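## Task

Carry plate B83 off nest N2 and set it into the landing nest N3 so it lies flat between N3's locators, with its well A1 in the corner of N3 labelled A1. A drop of a few millimetres when placing it in N3 is acceptable, but a much larger drop there fails. Plate B38 has to remain on N1 as at the start. The result only counts if it holds without the robot touching it, so release the plate and pull the gripper away at the end.

## Robot and tools

ROBOT. Two Franka FR3 arms, named left_arm and right_arm, each ending in a Robotiq 2F-140 parallel gripper with a wrist camera. The names are labels only, not image sides. Either arm may do the job; the idle one can be parked out of the way. Never let the arms collide or press on each other.

FRAME. All printed poses share one scene frame: origin on the table top midway between the arms, +z up, +x out across the table, left_arm on the +y side. Arm roots: left_arm at (-0.005, +0.359, 0) m, quat_wxyz (+1.000, 0, 0, +0.003); right_arm at (+0.011, -0.295, 0) m, quat_wxyz (+0.996, 0, 0, -0.094). The printed hand position can be off from the real one, more so when the arm is stretched far.

PLATES AND NESTS. Each nest has its name on a deck sign beside it. On a labelled plate, well A1 sits at the labelled short end, in the corner farther from the labelled long side. Use this to orient the plate before placing it.

TOOL execute_actions. Argument actions is a list holding zero or one entry. An empty list just returns the current state with pictures. An action entry is {"rows": [...], "steps": n}: rows holds 1 to 15 rows, steps is 5 to 15 (default 15), each step lasting 1/30 s; one row per step, the final row repeating if rows run out. A wait entry is {"steps": n} with n up to 300 and no rows; it sends nothing new. Optional pictures: true adds camera images. A refused call sends nothing at all.

ROW LAYOUT. Every row is one flat list of exactly 20 numbers covering both arms, even when only one moves: left_arm first (7 joint targets, then gripper position, force_limit, speed), then right_arm in the same 10-number order. The joint numbers are absolute target angles in radians in each arm's own joint space, in the same column order as the Joint positions line; they are not offsets. Stated ranges: waist -2.744..2.744, shoulder -1.784..1.784, upper arm roll -2.901..2.901, elbow -3.042..-0.152, forearm roll -2.807..2.807, wrist pitch 0.544..4.517, wrist roll -3.016..3.016. A target more than 0.018 rad outside a range, and farther out than the current angle, gets the call refused. True ends may differ by up to 0.018 rad; a request beyond the true end is clipped there and may produce a "joint sent to its limit" line (possibly about an earlier move).

MOTION LIMITS. Each step, the command is held within a lead of the measured angle: 0.248 rad for waist, shoulder, upper arm roll and elbow, 0.677 for forearm roll, 0.715 for wrist pitch, 1.54 for wrist roll. If the targets would put the gripper over 70 mm from where it is, all are scaled back. So big moves take several calls. Arms keep heading toward the last row during thinking and waits, halting once motion settles or a HELD step occurs; after that only a new action makes them travel further. Each result is taken 5 steps before its action ends; those steps run afterward.

GRIPPER NUMBERS, all absolute commands in [-1, 1]. position: +1 fully open (140 mm), pads touch near -0.8, -1 closes until blocked. force_limit: about 14 N at -1, 60 N at 0, 107 N at +1. speed: about 30 mm/s at -1, 140 at 0, 250 at +1. Resending the same three numbers leaves the gripper unchanged; a 0 is a real command. Fingers point along the gripper +z and close along its y. end_effector_position is the point between closed pads; fingertips extend about 33 mm past it closed, 9 mm open, and move about 24 mm farther out while closing, so keep clearance above surfaces.

GRIPPING. Close with position -1 and confirm object_status 2. Codes: 0 moving, 1 blocked while opening, 2 blocked while closing (holding), 3 reached target or pads met (thin item may still be held). A new force_limit applies during status 2 only with a changed position (e.g. -1 to -0.98) or if the object yields. position_measured is in counts: 3 fully open, 230 pads together, not linear.

RESULT LINES. State line left_arm: ... | right_arm: ... gives end_effector_position (m) and end_effector_quat_wxyz. Joint positions and Joint velocities list one block per arm (rad, rad/s). "joint command not followed" means a clearance check altered joint targets; gripper parts still ran. HELD marks steps where a row was not (fully) sent. MOTOR HOT warns of heating from holding loads; OVER-TEMPERATURE FAULT means brakes set until cool.

FAULTS TO AVOID. Contact torque at a joint's load limit (waist 35, shoulder 35, upper arm roll 32, elbow 30, forearm roll 12, wrist pitch 12, wrist roll 12 N m) or an outside force of 40 N on the arm, tool or load (held weight included) stops that arm for 10 s and drops the rest of the call. Avoid knocking anything off the table, dropping or slamming the plate, hard pushes and jerky motion; keep the other plate untouched.

zoom_image: camera is one of cam_head_left, cam_head_right, cam_left_wrist, cam_right_wrist (each 672x504); region [x0, y0, x1, y1] in pixels of that camera's latest image, top-left origin, at most 504x504. Returns a closer view.

read_manual: section "licences" (default) gives URDF licence text; no motion.

finished_scene: argument scene is the number of the current scene; it ends and grades that scene irreversibly and the result states the next task. Only call it after the plate is released and the gripper has moved clear.

Each tool is called after "Request:" as name(argument=value, ...), one argument or row to a line, values as JSON.

## Session

Request:
execute_actions(
  actions=[],
)

Scene clock: 0.00 s of 6000.00 s.
left_arm: end_effector_position=(+0.0428, +0.1437, +0.2027) position_measured=3 object_status=3 end_effector_quat_wxyz=(-0.313, +0.781, -0.445, +0.306) | right_arm: end_effector_position=(+0.5571, -0.3909, +0.4158) position_measured=3 object_status=3 end_effector_quat_wxyz=(-0.006, +0.886, -0.464, +0.002)
Joint positions: left_arm=[-1.787 -0.483 -0.391 -2.757  0.422  1.605 -2.773] | right_arm=[ 0.013 -0.005 -0.006 -1.571  0.011  1.573 -0.786]
Joint velocities: left_arm=[ 0.     0.     0.     0.    -0.    -0.     0.001] | right_arm=[-0.001  0.     0.     0.001 -0.001  0.001  0.001]

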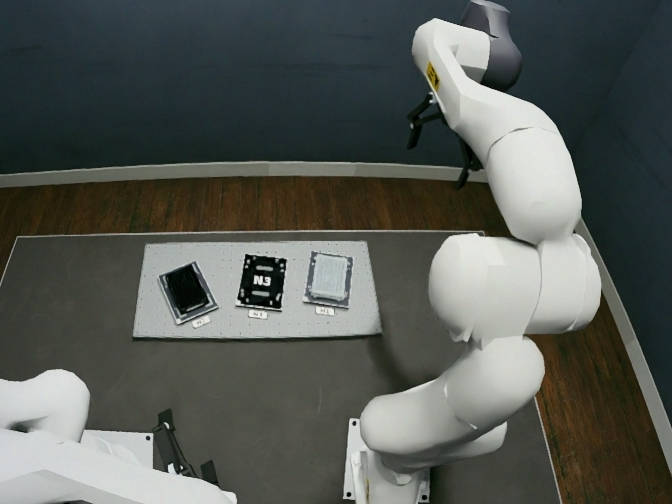

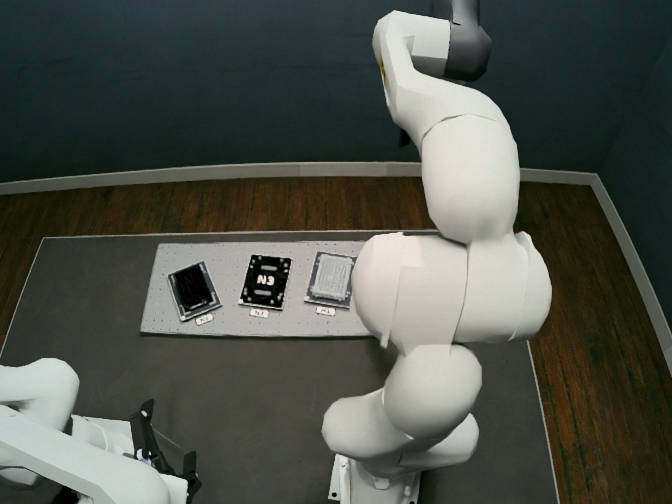

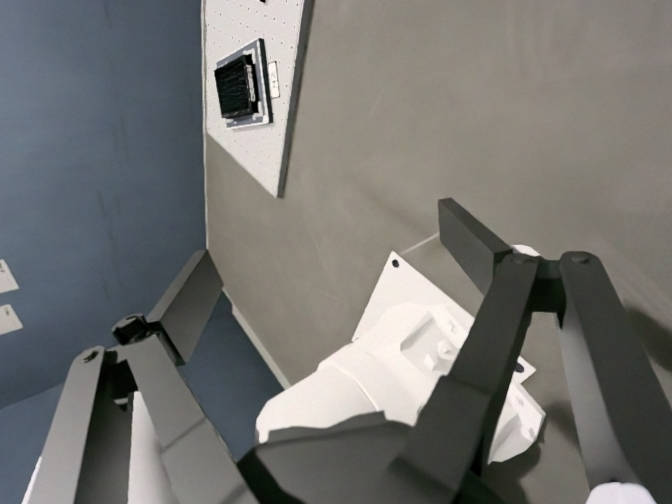

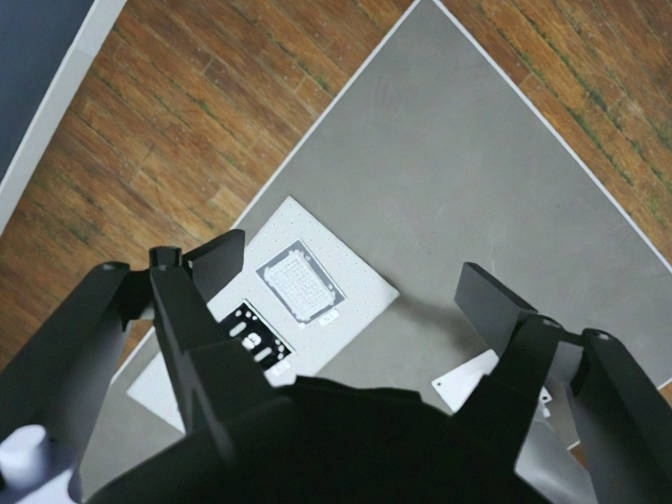

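Request:
zoom_image(
  camera="cam_head_left",
  region=[120, 220, 400, 350],
)

Request:
zoom_image(
  camera="cam_head_right",
  region=[130, 220, 400, 350],
)

Request:
zoom_image(
  camera="cam_right_wrist",
  region=[220, 220, 380, 400],
)

Region (120, 220, 400, 350) of cam_head_left's 672x504 image, scaled by 1.800, with more detail than that image has; it fills the top 234 rows of this view, and the rest is white.

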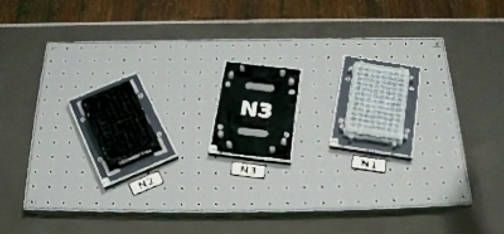

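Region (130, 220, 400, 350) of cam_head_right's 672x504 image, scaled by 1.867, with more detail than that image has; it fills the top 243 rows of this view, and the rest is white.

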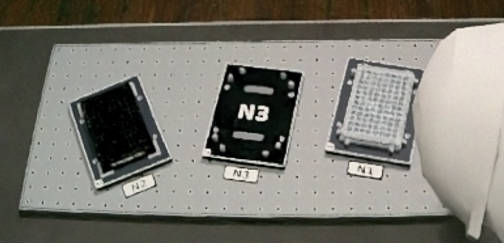

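Region (220, 220, 380, 400) of cam_right_wrist's 672x504 image, scaled by 2.800, with more detail than that image has.

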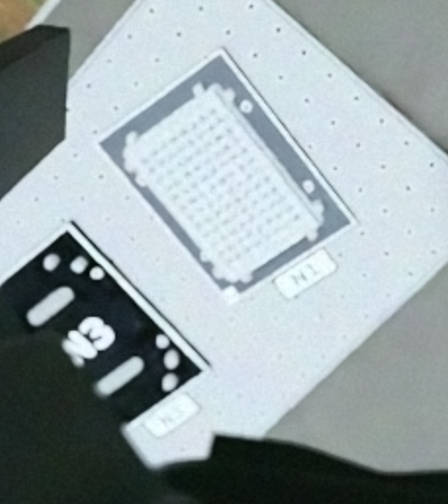

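Request:
execute_actions(
  actions=[
    {"rows": [[-1.0,-0.4,0,-2.5,0,2.0,-2.5,1,0,0,0.013,-0.005,-0.006,-1.571,0.011,1.573,-0.786,1,0,0]], "steps": 15},
  ],
)

Request:
execute_actions(
  actions=[
    {"rows": [[-1.0,-0.4,0,-2.5,0,2.0,-2.5,1,0,0,0.013,-0.005,-0.006,-1.571,0.011,1.573,-0.786,1,0,0]], "steps": 15},
  ],
)

Scene clock: 4.03 s of 6000.00 s.
left_arm: end_effector_position=(+0.0771, +0.0386, +0.1983) position_measured=3 object_status=3 end_effector_quat_wxyz=(-0.135, +0.974, -0.183, +0.016) | right_arm: end_effector_position=(+0.5571, -0.3909, +0.4158) position_measured=3 object_status=3 end_effector_quat_wxyz=(-0.006, +0.886, -0.464, +0.002)
Joint positions: left_arm=[-1.359 -0.41  -0.068 -2.526  0.099  1.87  -2.651] | right_arm=[ 0.013 -0.005 -0.006 -1.571  0.011  1.573 -0.786]
Joint velocities: left_arm=[ 1.602  0.08   0.649  0.262 -0.509  0.549  0.328] | right_arm=[-0.    -0.     0.     0.001  0.001 -0.001 -0.   ]
Steps of this call (steps 1 to 90: nothing new was sent; then 0.70 s passed at rest; steps 91 to 100: the first 10 steps of this action). Readings (joint positions | what the end effector reports):
91: left_arm=[-1.768 -0.474 -0.375 -2.737 0.383 1.628 -2.762] | right_arm=[0.013 -0.005 -0.006 -1.571 0.011 1.573 -0.786] | left_arm position_measured=3 object_status=3 | right_arm position_measured=3 object_status=3
92: left_arm=[-1.734 -0.461 -0.342 -2.702 0.341 1.659 -2.750] | right_arm=[0.013 -0.005 -0.006 -1.571 0.011 1.573 -0.786] | left_arm position_measured=3 object_status=3 | right_arm position_measured=3 object_status=3
94: left_arm=[-1.658 -0.441 -0.267 -2.637 0.261 1.721 -2.725] | right_arm=[0.013 -0.005 -0.006 -1.571 0.011 1.573 -0.786] | left_arm position_measured=3 object_status=3 | right_arm position_measured=3 object_status=3
98: left_arm=[-1.469 -0.417 -0.115 -2.549 0.140 1.829 -2.674] | right_arm=[0.013 -0.005 -0.006 -1.571 0.011 1.573 -0.786] | left_arm position_measured=3 object_status=3 | right_arm position_measured=3 object_status=3
100: the state above

Scene clock: 4.53 s of 6000.00 s.
left_arm: end_effector_position=(+0.2028, +0.0431, +0.2072) position_measured=3 object_status=3 end_effector_quat_wxyz=(-0.047, +0.998, -0.015, -0.029) | right_arm: end_effector_position=(+0.5571, -0.3909, +0.4158) position_measured=3 object_status=3 end_effector_quat_wxyz=(-0.006, +0.886, -0.464, +0.002)
Joint positions: left_arm=[-1.002 -0.402  0.002 -2.502  0.006  1.99  -2.537] | right_arm=[ 0.013 -0.005 -0.006 -1.571  0.011  1.573 -0.786]
Joint velocities: left_arm=[ 0.004  0.001 -0.014 -0.    -0.019  0.044  0.104] | right_arm=[ 0.    -0.001  0.001 -0.001  0.002  0.     0.001]
Steps of this call (steps 1 to 5: the last 5 steps of your previous action; steps 6 to 15: the first 10 steps of this action). Readings (joint positions | what the end effector reports):
6: left_arm=[-1.047 -0.402 0.002 -2.502 0.028 1.954 -2.589] | right_arm=[0.013 -0.005 -0.006 -1.571 0.011 1.573 -0.786] | left_arm position_measured=3 object_status=3 | right_arm position_measured=3 object_status=3
7: left_arm=[-1.027 -0.402 0.007 -2.502 0.023 1.962 -2.580] | right_arm=[0.013 -0.005 -0.006 -1.571 0.011 1.573 -0.786] | left_arm position_measured=3 object_status=3 | right_arm position_measured=3 object_status=3
9: left_arm=[-1.008 -0.402 0.009 -2.502 0.015 1.973 -2.566] | right_arm=[0.013 -0.005 -0.006 -1.571 0.011 1.573 -0.786] | left_arm position_measured=3 object_status=3 | right_arm position_measured=3 object_status=3
13: left_arm=[-1.002 -0.402 0.004 -2.502 0.007 1.986 -2.544] | right_arm=[0.013 -0.005 -0.006 -1.571 0.011 1.573 -0.786] | left_arm position_measured=3 object_status=3 | right_arm position_measured=3 object_status=3
15: the state above

Request:
execute_actions(
  actions=[
    {"rows": [[-0.329,-0.099,0,-1.976,0,1.877,-2.314,1,0,0,0.013,-0.005,-0.006,-1.571,0.011,1.573,-0.786,1,0,0]], "steps": 15},
  ],
)

Request:
execute_actions(
  actions=[
    {"steps": 20},
  ],
  pictures=true,
)

Scene clock: 5.03 s of 6000.00 s.
left_arm: end_effector_position=(+0.3926, +0.0724, +0.2560) position_measured=3 object_status=3 end_effector_quat_wxyz=(-0.021, +0.992, +0.121, -0.020) | right_arm: end_effector_position=(+0.5571, -0.3909, +0.4158) position_measured=3 object_status=3 end_effector_quat_wxyz=(-0.006, +0.886, -0.464, +0.002)
Joint positions: left_arm=[-0.626 -0.146 -0.007 -2.13   0.002  1.926 -2.441] | right_arm=[ 0.013 -0.005 -0.006 -1.571  0.011  1.573 -0.786]
Joint velocities: left_arm=[ 1.025  0.227  0.056  0.792 -0.    -0.068  0.171] | right_arm=[-0.001 -0.001  0.    -0.001  0.    -0.001 -0.001]
Steps of this call (steps 1 to 5: the last 5 steps of your previous action; steps 6 to 15: the first 10 steps of this action). Readings (joint positions | what the end effector reports):
6: left_arm=[-0.969 -0.372 -0.012 -2.466 0.003 1.978 -2.512] | right_arm=[0.013 -0.005 -0.006 -1.571 0.011 1.573 -0.786] | left_arm position_measured=3 object_status=3 | right_arm position_measured=3 object_status=3
7: left_arm=[-0.926 -0.325 -0.016 -2.415 0.003 1.969 -2.500] | right_arm=[0.013 -0.005 -0.006 -1.571 0.011 1.573 -0.786] | left_arm position_measured=3 object_status=3 | right_arm position_measured=3 object_status=3
9: left_arm=[-0.843 -0.247 -0.013 -2.330 0.003 1.954 -2.481] | right_arm=[0.013 -0.005 -0.006 -1.571 0.011 1.573 -0.786] | left_arm position_measured=3 object_status=3 | right_arm position_measured=3 object_status=3
13: left_arm=[-0.697 -0.165 -0.007 -2.189 0.002 1.933 -2.453] | right_arm=[0.013 -0.005 -0.006 -1.571 0.011 1.573 -0.786] | left_arm position_measured=3 object_status=3 | right_arm position_measured=3 object_status=3
15: the state above

Scene clock: 5.70 s of 6000.00 s.
left_arm: end_effector_position=(+0.4991, +0.1926, +0.3002) position_measured=3 object_status=3 end_effector_quat_wxyz=(+0.000, +0.975, +0.221, +0.002) | right_arm: end_effector_position=(+0.5571, -0.3909, +0.4158) position_measured=3 object_status=3 end_effector_quat_wxyz=(-0.006, +0.886, -0.464, +0.002)
Joint positions: left_arm=[-0.328 -0.101  0.001 -1.978  0.002  1.882 -2.337] | right_arm=[ 0.013 -0.005 -0.006 -1.571  0.011  1.573 -0.786]
Joint velocities: left_arm=[-0.001 -0.    -0.001  0.     0.001 -0.011  0.056] | right_arm=[ 0.    -0.001  0.    -0.    -0.     0.001  0.001]
Kept back: nothing.
Steps of this call (steps 1 to 5: the last 5 steps of your previous action; steps 6 to 20: the robot went on to your last target). Readings (joint positions | what the end effector reports):
1: left_arm=[-0.589 -0.139 -0.007 -2.105 0.002 1.923 -2.435] | right_arm=[0.013 -0.005 -0.006 -1.571 0.011 1.573 -0.786] | left_arm position_measured=3 object_status=3 | right_arm position_measured=3 object_status=3
2: left_arm=[-0.551 -0.133 -0.007 -2.083 0.002 1.920 -2.429] | right_arm=[0.013 -0.005 -0.006 -1.571 0.011 1.573 -0.786] | left_arm position_measured=3 object_status=3 | right_arm position_measured=3 object_status=3
4: left_arm=[-0.474 -0.122 -0.006 -2.045 0.002 1.914 -2.417] | right_arm=[0.013 -0.005 -0.006 -1.571 0.011 1.573 -0.786] | left_arm position_measured=3 object_status=3 | right_arm position_measured=3 object_status=3
8: left_arm=[-0.354 -0.106 0.008 -1.990 0.002 1.898 -2.384] | right_arm=[0.013 -0.005 -0.006 -1.571 0.011 1.573 -0.786] | left_arm position_measured=3 object_status=3 | right_arm position_measured=3 object_status=3
20: the state above

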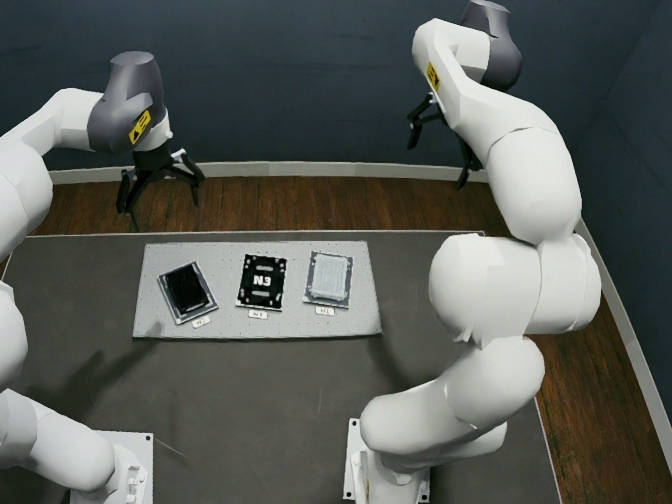

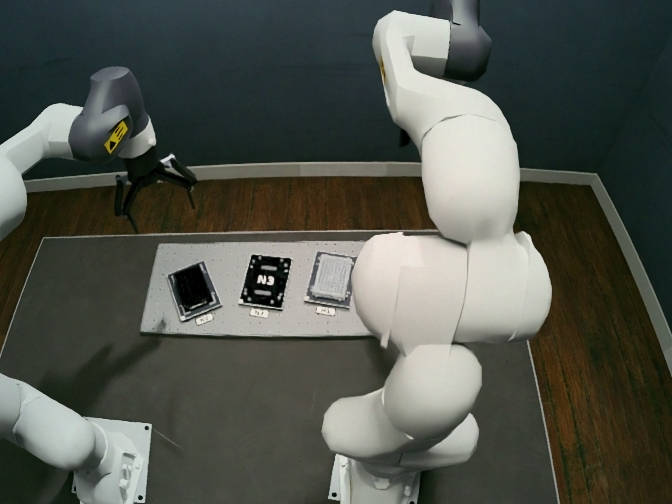

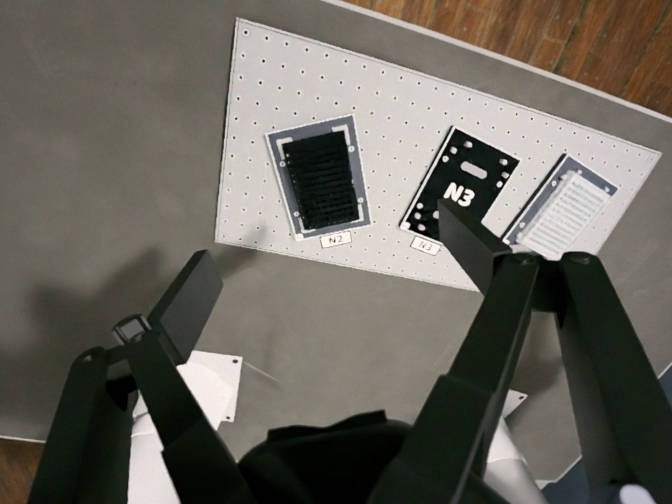

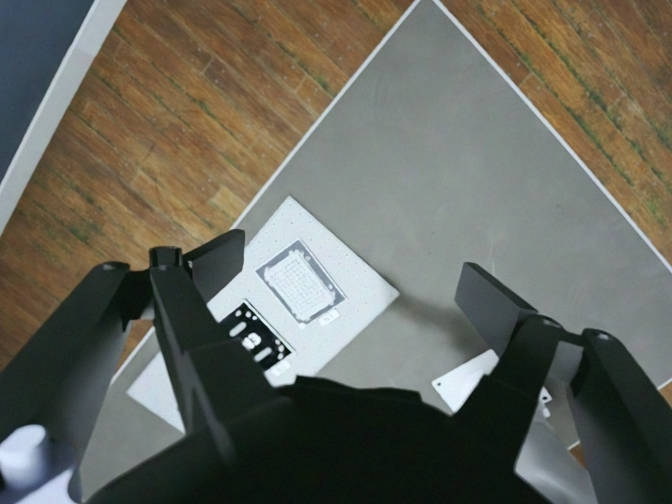

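Request:
zoom_image(
  camera="cam_left_wrist",
  region=[250, 100, 400, 260],
)

Request:
zoom_image(
  camera="cam_left_wrist",
  region=[390, 110, 540, 270],
)

Region (250, 100, 400, 260) of cam_left_wrist's 672x504 image, scaled by 3.150, with more detail than that image has; it fills the left 472 columns of this view, and the rest is white.

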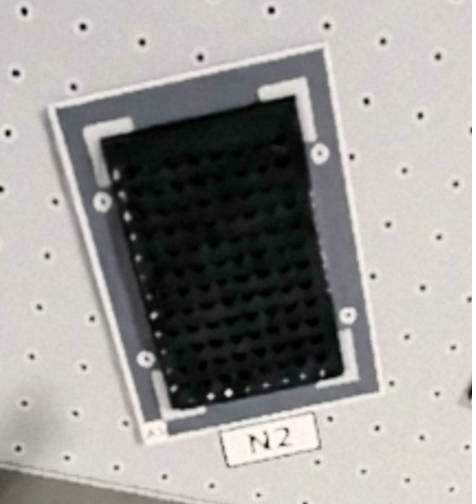

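Region (390, 110, 540, 270) of cam_left_wrist's 672x504 image, scaled by 3.150, with more detail than that image has; it fills the left 472 columns of this view, and the rest is white.

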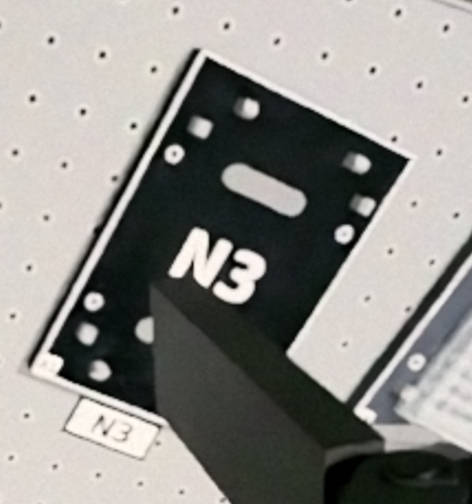

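Request:
zoom_image(
  camera="cam_head_left",
  region=[150, 250, 230, 335],
)

Request:
zoom_image(
  camera="cam_head_right",
  region=[160, 250, 240, 335],
)

Request:
zoom_image(
  camera="cam_head_left",
  region=[290, 240, 370, 325],
)

Region (150, 250, 230, 335) of cam_head_left's 672x504 image, scaled by 5.929, with more detail than that image has; it fills the left 474 columns of this view, and the rest is white.

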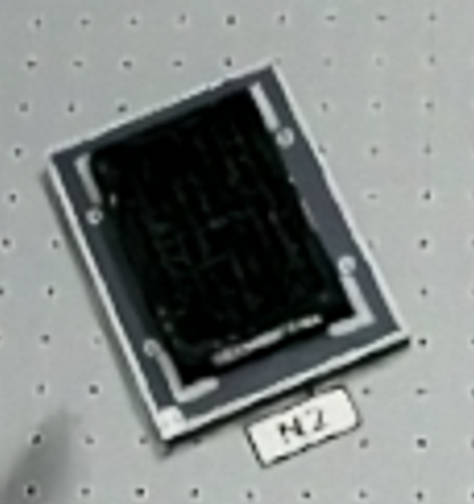

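Region (160, 250, 240, 335) of cam_head_right's 672x504 image, scaled by 5.929, with more detail than that image has; it fills the left 474 columns of this view, and the rest is white.

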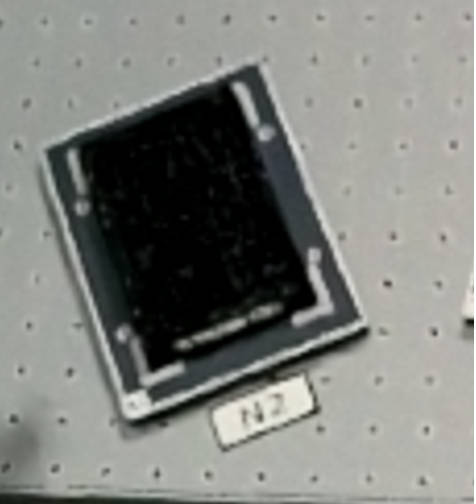

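Region (290, 240, 370, 325) of cam_head_left's 672x504 image, scaled by 5.929, with more detail than that image has; it fills the left 474 columns of this view, and the rest is white.

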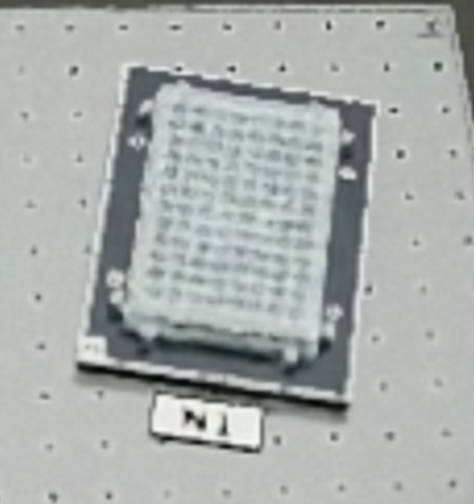

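Request:
zoom_image(
  camera="cam_left_wrist",
  region=[130, 170, 560, 400],
)

Region (130, 170, 560, 400) of cam_left_wrist's 672x504 image, scaled by 1.172, with more detail than that image has; it fills the top 270 rows of this view, and the rest is white.

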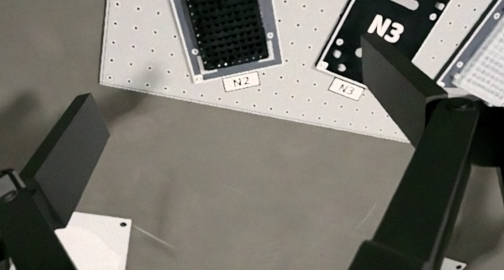

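Request:
execute_actions(
  actions=[
    {"rows": [[-0.329,-0.04,0,-2.08,0,2.04,-2.314,0.41,0,0,0.013,-0.005,-0.006,-1.571,0.011,1.573,-0.786,1,0,0],[-0.329,-0.04,0,-2.08,0,2.04,-2.314,0.41,0,0,0.013,-0.005,-0.006,-1.571,0.011,1.573,-0.786,1,0,0],[-0.329,-0.04,0,-2.08,0,2.04,-2.314,0.41,0,0,0.013,-0.005,-0.006,-1.571,0.011,1.573,-0.786,1,0,0],[-0.329,-0.04,0,-2.08,0,2.04,-2.314,0.41,0,0,0.013,-0.005,-0.006,-1.571,0.011,1.573,-0.786,1,0,0],[-0.329,0.077,0,-2.249,0,2.326,-2.314,0.41,0,0,0.013,-0.005,-0.006,-1.571,0.011,1.573,-0.786,1,0,0]], "steps": 15},
  ],
)

Request:
execute_actions(
  actions=[
    {"steps": 20},
  ],
  pictures=true,
)

Scene clock: 9.80 s of 6000.00 s.
left_arm: end_effector_position=(+0.4715, +0.2015, +0.1296) position_measured=70 object_status=0 end_effector_quat_wxyz=(-0.027, +0.976, +0.212, -0.043) | right_arm: end_effector_position=(+0.5571, -0.3909, +0.4158) position_measured=3 object_status=3 end_effector_quat_wxyz=(-0.006, +0.886, -0.464, +0.002)
Joint positions: left_arm=[-0.328  0.061  0.001 -2.22   0.002  2.179 -2.32 ] | right_arm=[ 0.013 -0.005 -0.006 -1.571  0.011  1.573 -0.786]
Joint velocities: left_arm=[ 0.001  0.516  0.001 -0.587  0.001  0.795  0.001] | right_arm=[-0.001  0.    -0.001 -0.    -0.002 -0.    -0.001]
Steps of this call (steps 1 to 30: the robot went on to your last target; steps 31 to 90: nothing new was sent; then 0.77 s passed at rest; steps 91 to 100: the first 10 steps of this action). Readings (joint positions | what the end effector reports):
91: left_arm=[-0.328 -0.100 0.001 -1.993 0.002 1.908 -2.320] | right_arm=[0.013 -0.005 -0.006 -1.571 0.011 1.573 -0.786] | left_arm position_measured=3 object_status=0 | right_arm position_measured=3 object_status=3
92: left_arm=[-0.328 -0.089 0.001 -2.016 0.002 1.933 -2.320] | right_arm=[0.013 -0.005 -0.006 -1.571 0.011 1.573 -0.786] | left_arm position_measured=9 object_status=0 | right_arm position_measured=3 object_status=3
94: left_arm=[-0.328 -0.059 0.001 -2.053 0.002 1.966 -2.320] | right_arm=[0.013 -0.005 -0.006 -1.571 0.011 1.573 -0.786] | left_arm position_measured=24 object_status=0 | right_arm position_measured=3 object_status=3
98: left_arm=[-0.328 0.018 0.001 -2.168 0.002 2.113 -2.320] | right_arm=[0.013 -0.005 -0.006 -1.571 0.011 1.573 -0.786] | left_arm position_measured=55 object_status=0 | right_arm position_measured=3 object_status=3
100: the state above

Scene clock: 10.47 s of 6000.00 s.
left_arm: end_effector_position=(+0.4965, +0.1931, +0.1185) position_measured=77 object_status=3 end_effector_quat_wxyz=(-0.003, +0.977, +0.212, -0.003) | right_arm: end_effector_position=(+0.5571, -0.3909, +0.4158) position_measured=3 object_status=3 end_effector_quat_wxyz=(-0.006, +0.886, -0.464, +0.002)
Joint positions: left_arm=[-0.328  0.078  0.001 -2.25   0.002  2.32  -2.32 ] | right_arm=[ 0.013 -0.005 -0.006 -1.571  0.011  1.573 -0.786]
Joint velocities: left_arm=[ 0.    -0.001  0.    -0.002 -0.001  0.017  0.001] | right_arm=[ 0.001 -0.002  0.    -0.001  0.001 -0.     0.002]
Kept back: nothing.
Steps of this call (steps 1 to 5: the last 5 steps of your previous action; steps 6 to 20: the robot went on to your last target). Readings (joint positions | what the end effector reports):
1: left_arm=[-0.328 0.075 0.001 -2.236 0.002 2.203 -2.320] | right_arm=[0.013 -0.005 -0.006 -1.571 0.011 1.573 -0.786] | left_arm position_measured=76 object_status=0 | right_arm position_measured=3 object_status=3
2: left_arm=[-0.328 0.083 0.001 -2.245 0.002 2.222 -2.320] | right_arm=[0.013 -0.005 -0.006 -1.571 0.011 1.573 -0.786] | left_arm position_measured=77 object_status=0 | right_arm position_measured=3 object_status=3
4: left_arm=[-0.328 0.086 0.001 -2.251 0.002 2.253 -2.320] | right_arm=[0.013 -0.005 -0.006 -1.571 0.011 1.573 -0.786] | left_arm position_measured=77 object_status=0 | right_arm position_measured=3 object_status=3
8: left_arm=[-0.328 0.080 0.001 -2.250 0.002 2.292 -2.320] | right_arm=[0.013 -0.005 -0.006 -1.571 0.011 1.573 -0.786] | left_arm position_measured=77 object_status=3 | right_arm position_measured=3 object_status=3
20: the state above

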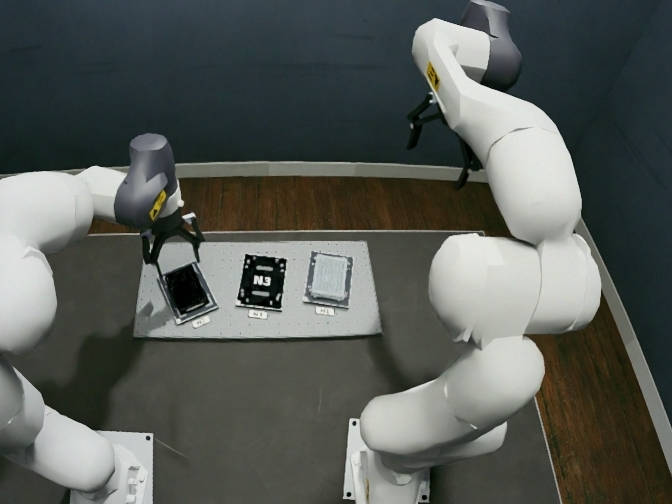

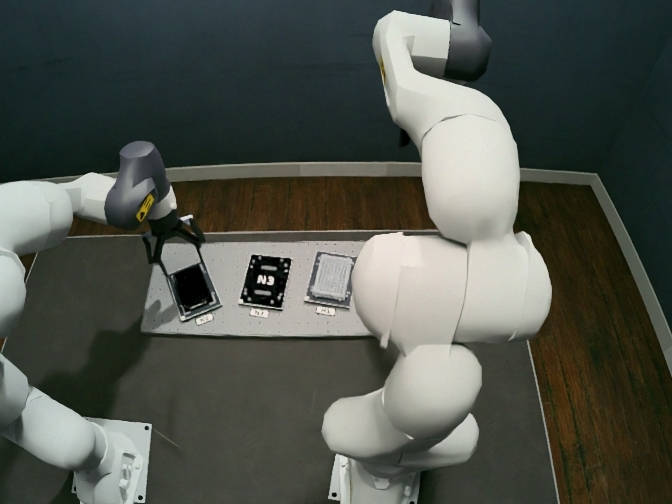

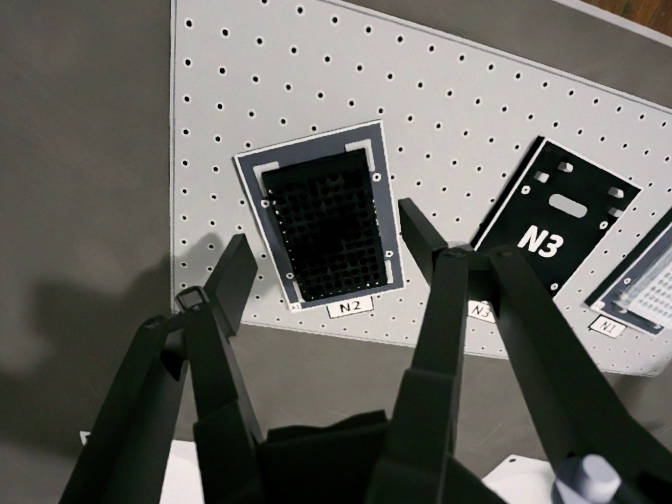

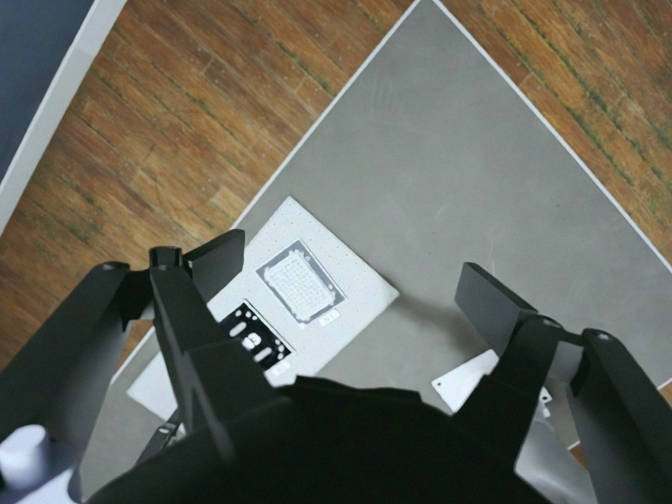

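Request:
zoom_image(
  camera="cam_left_wrist",
  region=[210, 100, 450, 340],
)

Region (210, 100, 450, 340) of cam_left_wrist's 672x504 image, scaled by 2.100, with more detail than that image has.

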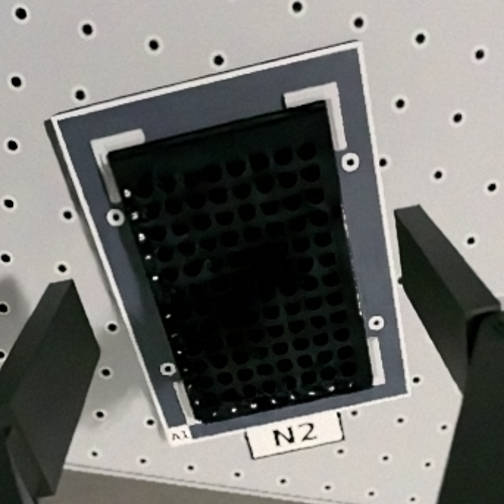

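Request:
execute_actions(
  actions=[
    {"rows": [[-0.333,0.082,0,-2.259,0,2.342,-2.318,0.41,0,0,0.013,-0.005,-0.006,-1.571,0.011,1.573,-0.786,1,0,0],[-0.338,0.088,0,-2.269,0,2.357,-2.323,0.41,0,0,0.013,-0.005,-0.006,-1.571,0.011,1.573,-0.786,1,0,0],[-0.342,0.093,0,-2.280,0,2.373,-2.327,0.41,0,0,0.013,-0.005,-0.006,-1.571,0.011,1.573,-0.786,1,0,0],[-0.347,0.099,0,-2.290,0,2.388,-2.332,0.41,0,0,0.013,-0.005,-0.006,-1.571,0.011,1.573,-0.786,1,0,0],[-0.351,0.104,0,-2.300,0,2.404,-2.336,0.41,0,0,0.013,-0.005,-0.006,-1.571,0.011,1.573,-0.786,1,0,0],[-0.355,0.109,0,-2.310,0,2.420,-2.340,0.41,0,0,0.013,-0.005,-0.006,-1.571,0.011,1.573,-0.786,1,0,0],[-0.360,0.115,0,-2.321,0,2.435,-2.345,0.41,0,0,0.013,-0.005,-0.006,-1.571,0.011,1.573,-0.786,1,0,0],[-0.364,0.120,0,-2.331,0,2.451,-2.349,0.41,0,0,0.013,-0.005,-0.006,-1.571,0.011,1.573,-0.786,1,0,0]], "steps": 15},
  ],
)

Request:
execute_actions(
  actions=[
    {"steps": 20},
  ],
  pictures=true,
)

Scene clock: 13.90 s of 6000.00 s.
left_arm: end_effector_position=(+0.4726, +0.1839, +0.0770) position_measured=77 object_status=3 end_effector_quat_wxyz=(-0.008, +0.979, +0.201, -0.012) | right_arm: end_effector_position=(+0.5571, -0.3909, +0.4158) position_measured=3 object_status=3 end_effector_quat_wxyz=(-0.006, +0.886, -0.464, +0.002)
Joint positions: left_arm=[-0.359  0.116  0.    -2.322  0.002  2.408 -2.33 ] | right_arm=[ 0.013 -0.005 -0.006 -1.571  0.011  1.573 -0.786]
Joint velocities: left_arm=[-0.066  0.121 -0.015 -0.166  0.001  0.212 -0.042] | right_arm=[-0.001 -0.     0.     0.001 -0.001  0.     0.   ]
Steps of this call (steps 1 to 15: the robot went on to your last target; steps 16 to 90: nothing new was sent; then 0.10 s passed at rest; steps 91 to 100: the first 10 steps of this action). Readings (joint positions | what the end effector reports):
91: left_arm=[-0.329 0.078 0.001 -2.251 0.002 2.326 -2.320] | right_arm=[0.013 -0.005 -0.006 -1.571 0.011 1.573 -0.786] | left_arm position_measured=77 object_status=3 | right_arm position_measured=3 object_status=3
92: left_arm=[-0.330 0.079 0.001 -2.254 0.002 2.331 -2.320] | right_arm=[0.013 -0.005 -0.006 -1.571 0.011 1.573 -0.786] | left_arm position_measured=77 object_status=3 | right_arm position_measured=3 object_status=3
94: left_arm=[-0.336 0.084 0.001 -2.267 0.002 2.347 -2.320] | right_arm=[0.013 -0.005 -0.006 -1.571 0.011 1.573 -0.786] | left_arm position_measured=77 object_status=3 | right_arm position_measured=3 object_status=3
98: left_arm=[-0.353 0.106 0.001 -2.306 0.002 2.391 -2.326] | right_arm=[0.013 -0.005 -0.006 -1.571 0.011 1.573 -0.786] | left_arm position_measured=77 object_status=3 | right_arm position_measured=3 object_status=3
100: the state above

Scene clock: 14.57 s of 6000.00 s.
left_arm: end_effector_position=(+0.4780, +0.1799, +0.0743) position_measured=77 object_status=3 end_effector_quat_wxyz=(-0.002, +0.979, +0.205, -0.001) | right_arm: end_effector_position=(+0.5571, -0.3909, +0.4158) position_measured=3 object_status=3 end_effector_quat_wxyz=(-0.006, +0.886, -0.464, +0.002)
Joint positions: left_arm=[-0.363  0.121 -0.    -2.33   0.002  2.447 -2.342] | right_arm=[ 0.013 -0.005 -0.006 -1.571  0.011  1.573 -0.786]
Joint velocities: left_arm=[-0.    -0.001 -0.    -0.    -0.001  0.005 -0.006] | right_arm=[ 0.    -0.001 -0.001  0.002 -0.001  0.    -0.001]
Kept back: nothing.
Steps of this call (steps 1 to 5: the last 5 steps of your previous action; steps 6 to 20: the robot went on to your last target). Readings (joint positions | what the end effector reports):
1: left_arm=[-0.361 0.119 -0.000 -2.326 0.002 2.415 -2.331] | right_arm=[0.013 -0.005 -0.006 -1.571 0.011 1.573 -0.786] | left_arm position_measured=77 object_status=3 | right_arm position_measured=3 object_status=3
2: left_arm=[-0.362 0.121 -0.000 -2.329 0.002 2.420 -2.332] | right_arm=[0.013 -0.005 -0.006 -1.571 0.011 1.573 -0.786] | left_arm position_measured=77 object_status=3 | right_arm position_measured=3 object_status=3
4: left_arm=[-0.363 0.121 -0.000 -2.330 0.002 2.429 -2.334] | right_arm=[0.013 -0.005 -0.006 -1.571 0.011 1.573 -0.786] | left_arm position_measured=77 object_status=3 | right_arm position_measured=3 object_status=3
8: left_arm=[-0.363 0.121 -0.000 -2.330 0.002 2.439 -2.338] | right_arm=[0.013 -0.005 -0.006 -1.571 0.011 1.573 -0.786] | left_arm position_measured=77 object_status=3 | right_arm position_measured=3 object_status=3
20: the state above

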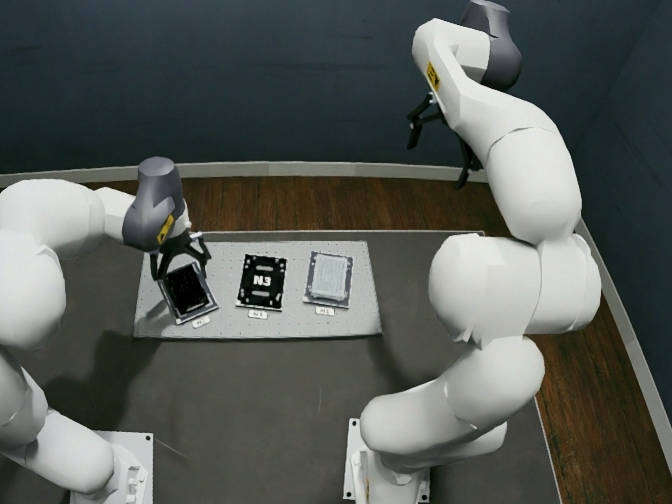

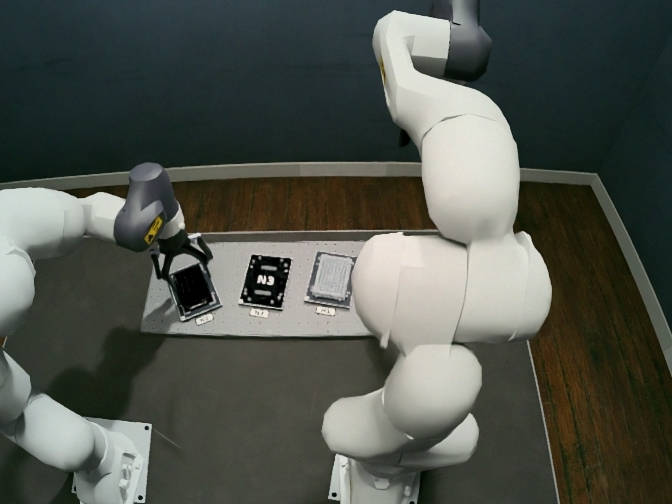

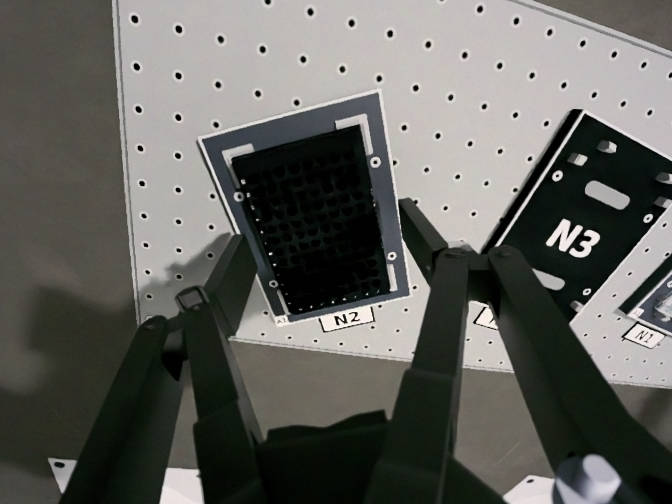

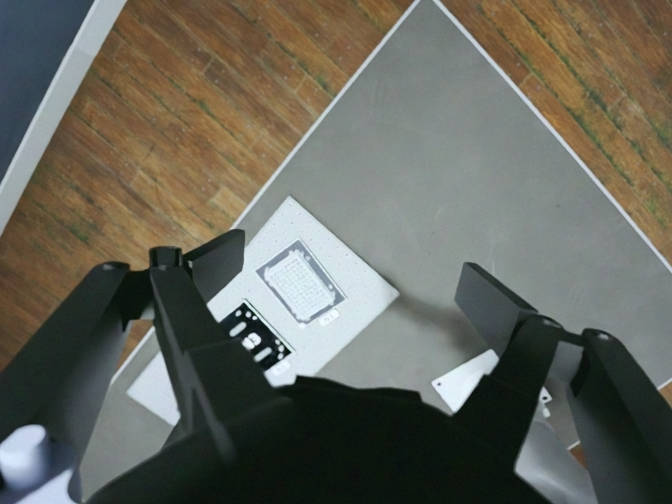

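Request:
zoom_image(
  camera="cam_left_wrist",
  region=[180, 80, 450, 350],
)

Request:
zoom_image(
  camera="cam_head_left",
  region=[130, 220, 240, 335],
)

Region (180, 80, 450, 350) of cam_left_wrist's 672x504 image, scaled by 1.867, with more detail than that image has.

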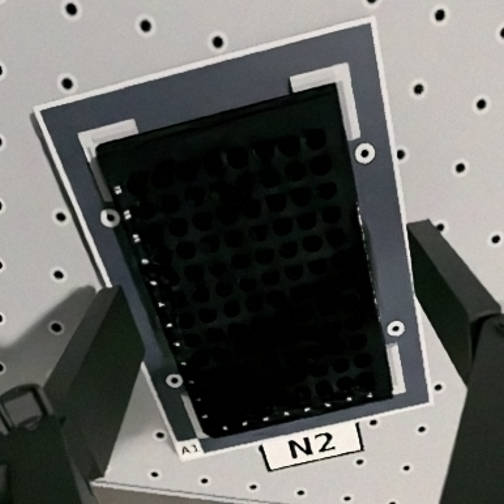

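Region (130, 220, 240, 335) of cam_head_left's 672x504 image, scaled by 4.383, with more detail than that image has; it fills the left 482 columns of this view, and the rest is white.

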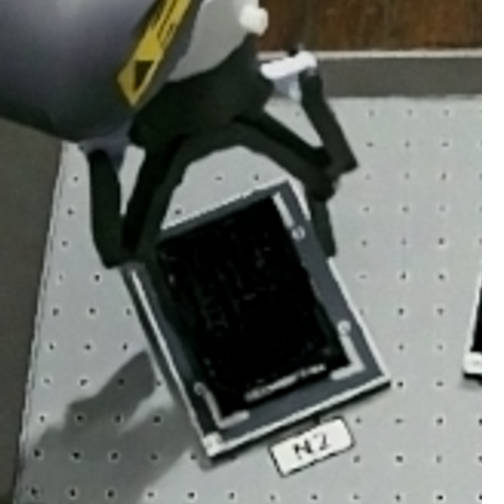

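Request:
execute_actions(
  actions=[
    {"rows": [[-0.366,0.122,0,-2.337,0,2.459,-2.353,0.41,0,0,0.013,-0.005,-0.006,-1.571,0.011,1.573,-0.786,1,0,0],[-0.368,0.125,0,-2.343,0,2.468,-2.357,0.41,0,0,0.013,-0.005,-0.006,-1.571,0.011,1.573,-0.786,1,0,0],[-0.370,0.128,0,-2.349,0,2.477,-2.361,0.41,0,0,0.013,-0.005,-0.006,-1.571,0.011,1.573,-0.786,1,0,0],[-0.372,0.131,0,-2.355,0,2.486,-2.365,0.41,0,0,0.013,-0.005,-0.006,-1.571,0.011,1.573,-0.786,1,0,0],[-0.374,0.135,0,-2.361,0,2.495,-2.370,0.41,0,0,0.013,-0.005,-0.006,-1.571,0.011,1.573,-0.786,1,0,0],[-0.375,0.138,0,-2.367,0,2.505,-2.374,0.41,0,0,0.013,-0.005,-0.006,-1.571,0.011,1.573,-0.786,1,0,0],[-0.377,0.142,0,-2.373,0,2.514,-2.378,0.41,0,0,0.013,-0.005,-0.006,-1.571,0.011,1.573,-0.786,1,0,0],[-0.378,0.145,0,-2.379,0,2.524,-2.382,0.41,0,0,0.013,-0.005,-0.006,-1.571,0.011,1.573,-0.786,1,0,0]], "steps": 15},
  ],
)

Request:
execute_actions(
  actions=[
    {"steps": 20},
  ],
  pictures=true,
)

Scene clock: 17.50 s of 6000.00 s.
left_arm: end_effector_position=(+0.4626, +0.1787, +0.0517) position_measured=77 object_status=3 end_effector_quat_wxyz=(-0.005, +0.978, +0.207, -0.007) | right_arm: end_effector_position=(+0.5571, -0.3909, +0.4158) position_measured=3 object_status=3 end_effector_quat_wxyz=(-0.006, +0.886, -0.464, +0.002)
Joint positions: left_arm=[-0.376  0.142 -0.    -2.373  0.002  2.497 -2.359] | right_arm=[ 0.013 -0.005 -0.006 -1.571  0.011  1.573 -0.786]
Joint velocities: left_arm=[-0.019  0.073  0.    -0.099 -0.     0.126 -0.059] | right_arm=[-0.    -0.    -0.001 -0.001  0.001 -0.001  0.001]
Steps of this call (steps 1 to 15: the robot went on to your last target; steps 16 to 78: nothing new was sent; steps 79 to 88: the first 10 steps of this action). Readings (joint positions | what the end effector reports):
79: left_arm=[-0.363 0.121 -0.000 -2.331 0.002 2.449 -2.344] | right_arm=[0.013 -0.005 -0.006 -1.571 0.011 1.573 -0.786] | left_arm position_measured=77 object_status=3 | right_arm position_measured=3 object_status=3
80: left_arm=[-0.364 0.121 -0.000 -2.333 0.002 2.452 -2.344] | right_arm=[0.013 -0.005 -0.006 -1.571 0.011 1.573 -0.786] | left_arm position_measured=77 object_status=3 | right_arm position_measured=3 object_status=3
82: left_arm=[-0.366 0.123 -0.000 -2.341 0.002 2.461 -2.347] | right_arm=[0.013 -0.005 -0.006 -1.571 0.011 1.573 -0.786] | left_arm position_measured=77 object_status=3 | right_arm position_measured=3 object_status=3
86: left_arm=[-0.373 0.135 -0.000 -2.363 0.002 2.487 -2.355] | right_arm=[0.013 -0.005 -0.006 -1.571 0.011 1.573 -0.786] | left_arm position_measured=77 object_status=3 | right_arm position_measured=3 object_status=3
88: the state above

Scene clock: 18.17 s of 6000.00 s.
left_arm: end_effector_position=(+0.4659, +0.1769, +0.0502) position_measured=77 object_status=3 end_effector_quat_wxyz=(-0.001, +0.977, +0.214, -0.000) | right_arm: end_effector_position=(+0.5571, -0.3909, +0.4158) position_measured=3 object_status=3 end_effector_quat_wxyz=(-0.006, +0.886, -0.464, +0.002)
Joint positions: left_arm=[-0.377  0.145 -0.    -2.378  0.002  2.52  -2.374] | right_arm=[ 0.013 -0.005 -0.006 -1.571  0.011  1.573 -0.786]
Joint velocities: left_arm=[-0.001  0.     0.001  0.001 -0.001  0.002 -0.005] | right_arm=[-0.001 -0.001  0.001 -0.001 -0.     0.     0.001]
Kept back: nothing.
Steps of this call (steps 1 to 5: the last 5 steps of your previous action; steps 6 to 20: the robot went on to your last target). Readings (joint positions | what the end effector reports):
1: left_arm=[-0.376 0.144 -0.000 -2.375 0.002 2.501 -2.361] | right_arm=[0.013 -0.005 -0.006 -1.571 0.011 1.573 -0.786] | left_arm position_measured=77 object_status=3 | right_arm position_measured=3 object_status=3
2: left_arm=[-0.376 0.145 -0.000 -2.377 0.002 2.504 -2.363] | right_arm=[0.013 -0.005 -0.006 -1.571 0.011 1.573 -0.786] | left_arm position_measured=77 object_status=3 | right_arm position_measured=3 object_status=3
4: left_arm=[-0.376 0.145 -0.000 -2.378 0.002 2.509 -2.365] | right_arm=[0.013 -0.005 -0.006 -1.571 0.011 1.573 -0.786] | left_arm position_measured=77 object_status=3 | right_arm position_measured=3 object_status=3
8: left_arm=[-0.377 0.145 -0.000 -2.378 0.002 2.516 -2.369] | right_arm=[0.013 -0.005 -0.006 -1.571 0.011 1.573 -0.786] | left_arm position_measured=77 object_status=3 | right_arm position_measured=3 object_status=3
20: the state above

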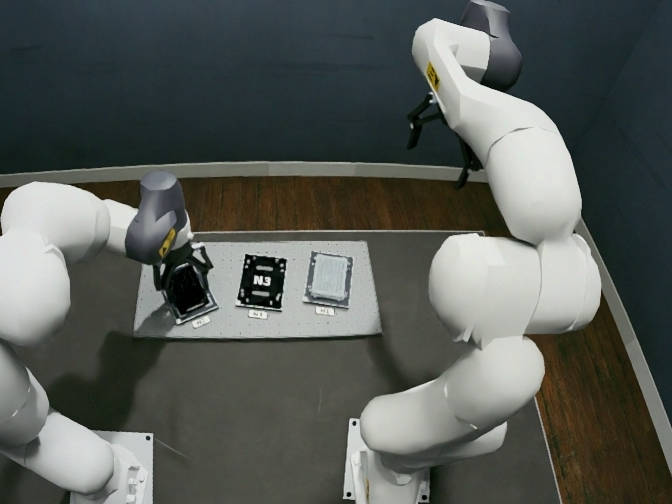

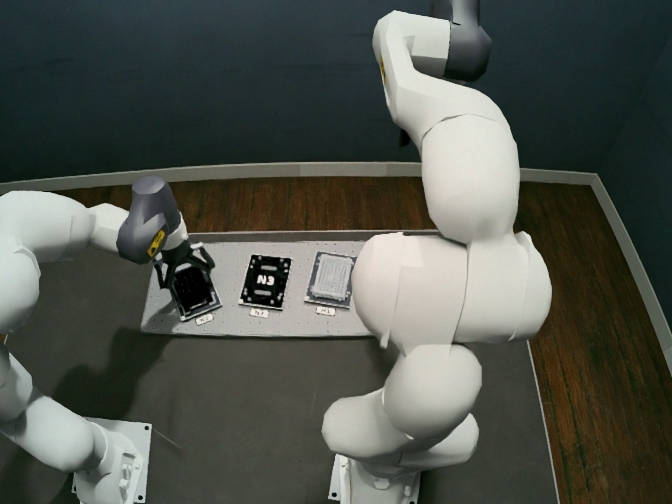

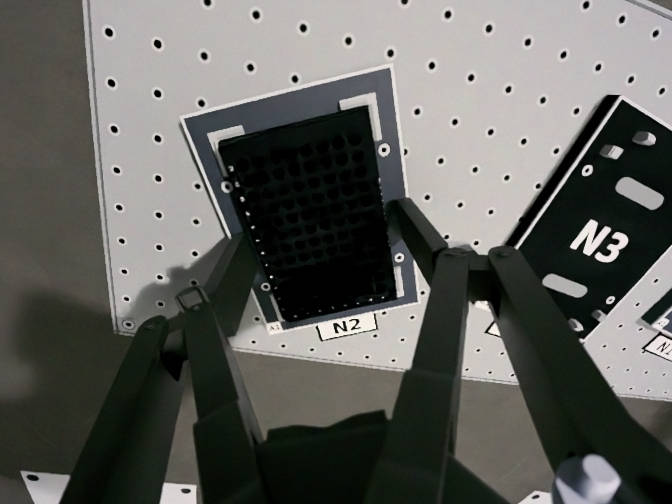

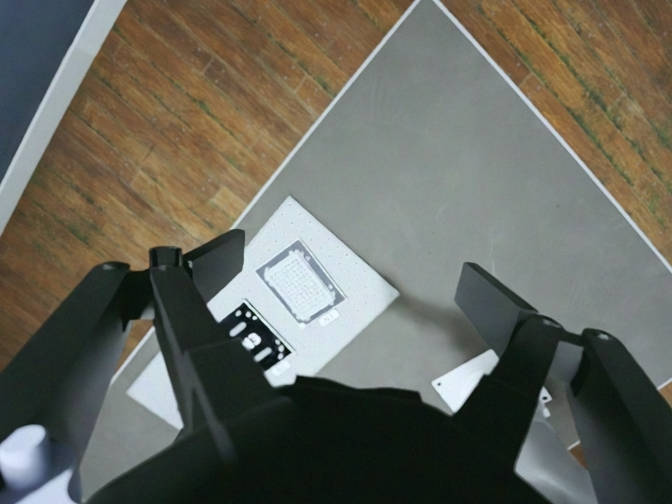

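Request:
zoom_image(
  camera="cam_left_wrist",
  region=[170, 60, 460, 350],
)

Request:
zoom_image(
  camera="cam_head_left",
  region=[130, 230, 240, 335],
)

Region (170, 60, 460, 350) of cam_left_wrist's 672x504 image, scaled by 1.738, with more detail than that image has.

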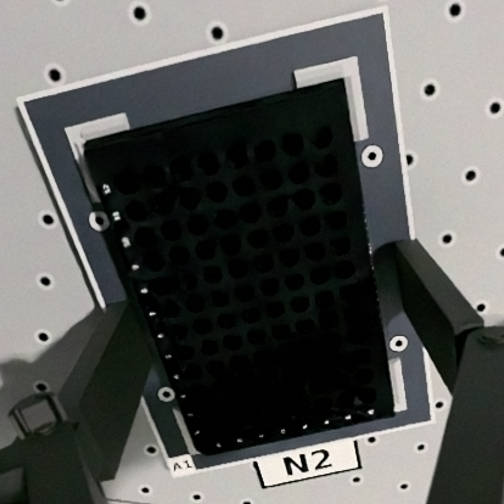

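Region (130, 230, 240, 335) of cam_head_left's 672x504 image, scaled by 4.582, with more detail than that image has; it fills the top 481 rows of this view, and the rest is white.

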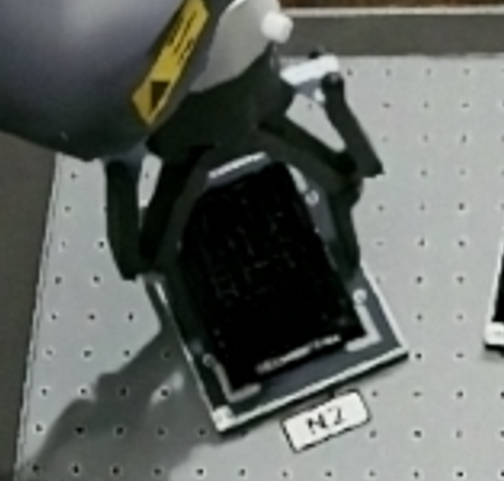

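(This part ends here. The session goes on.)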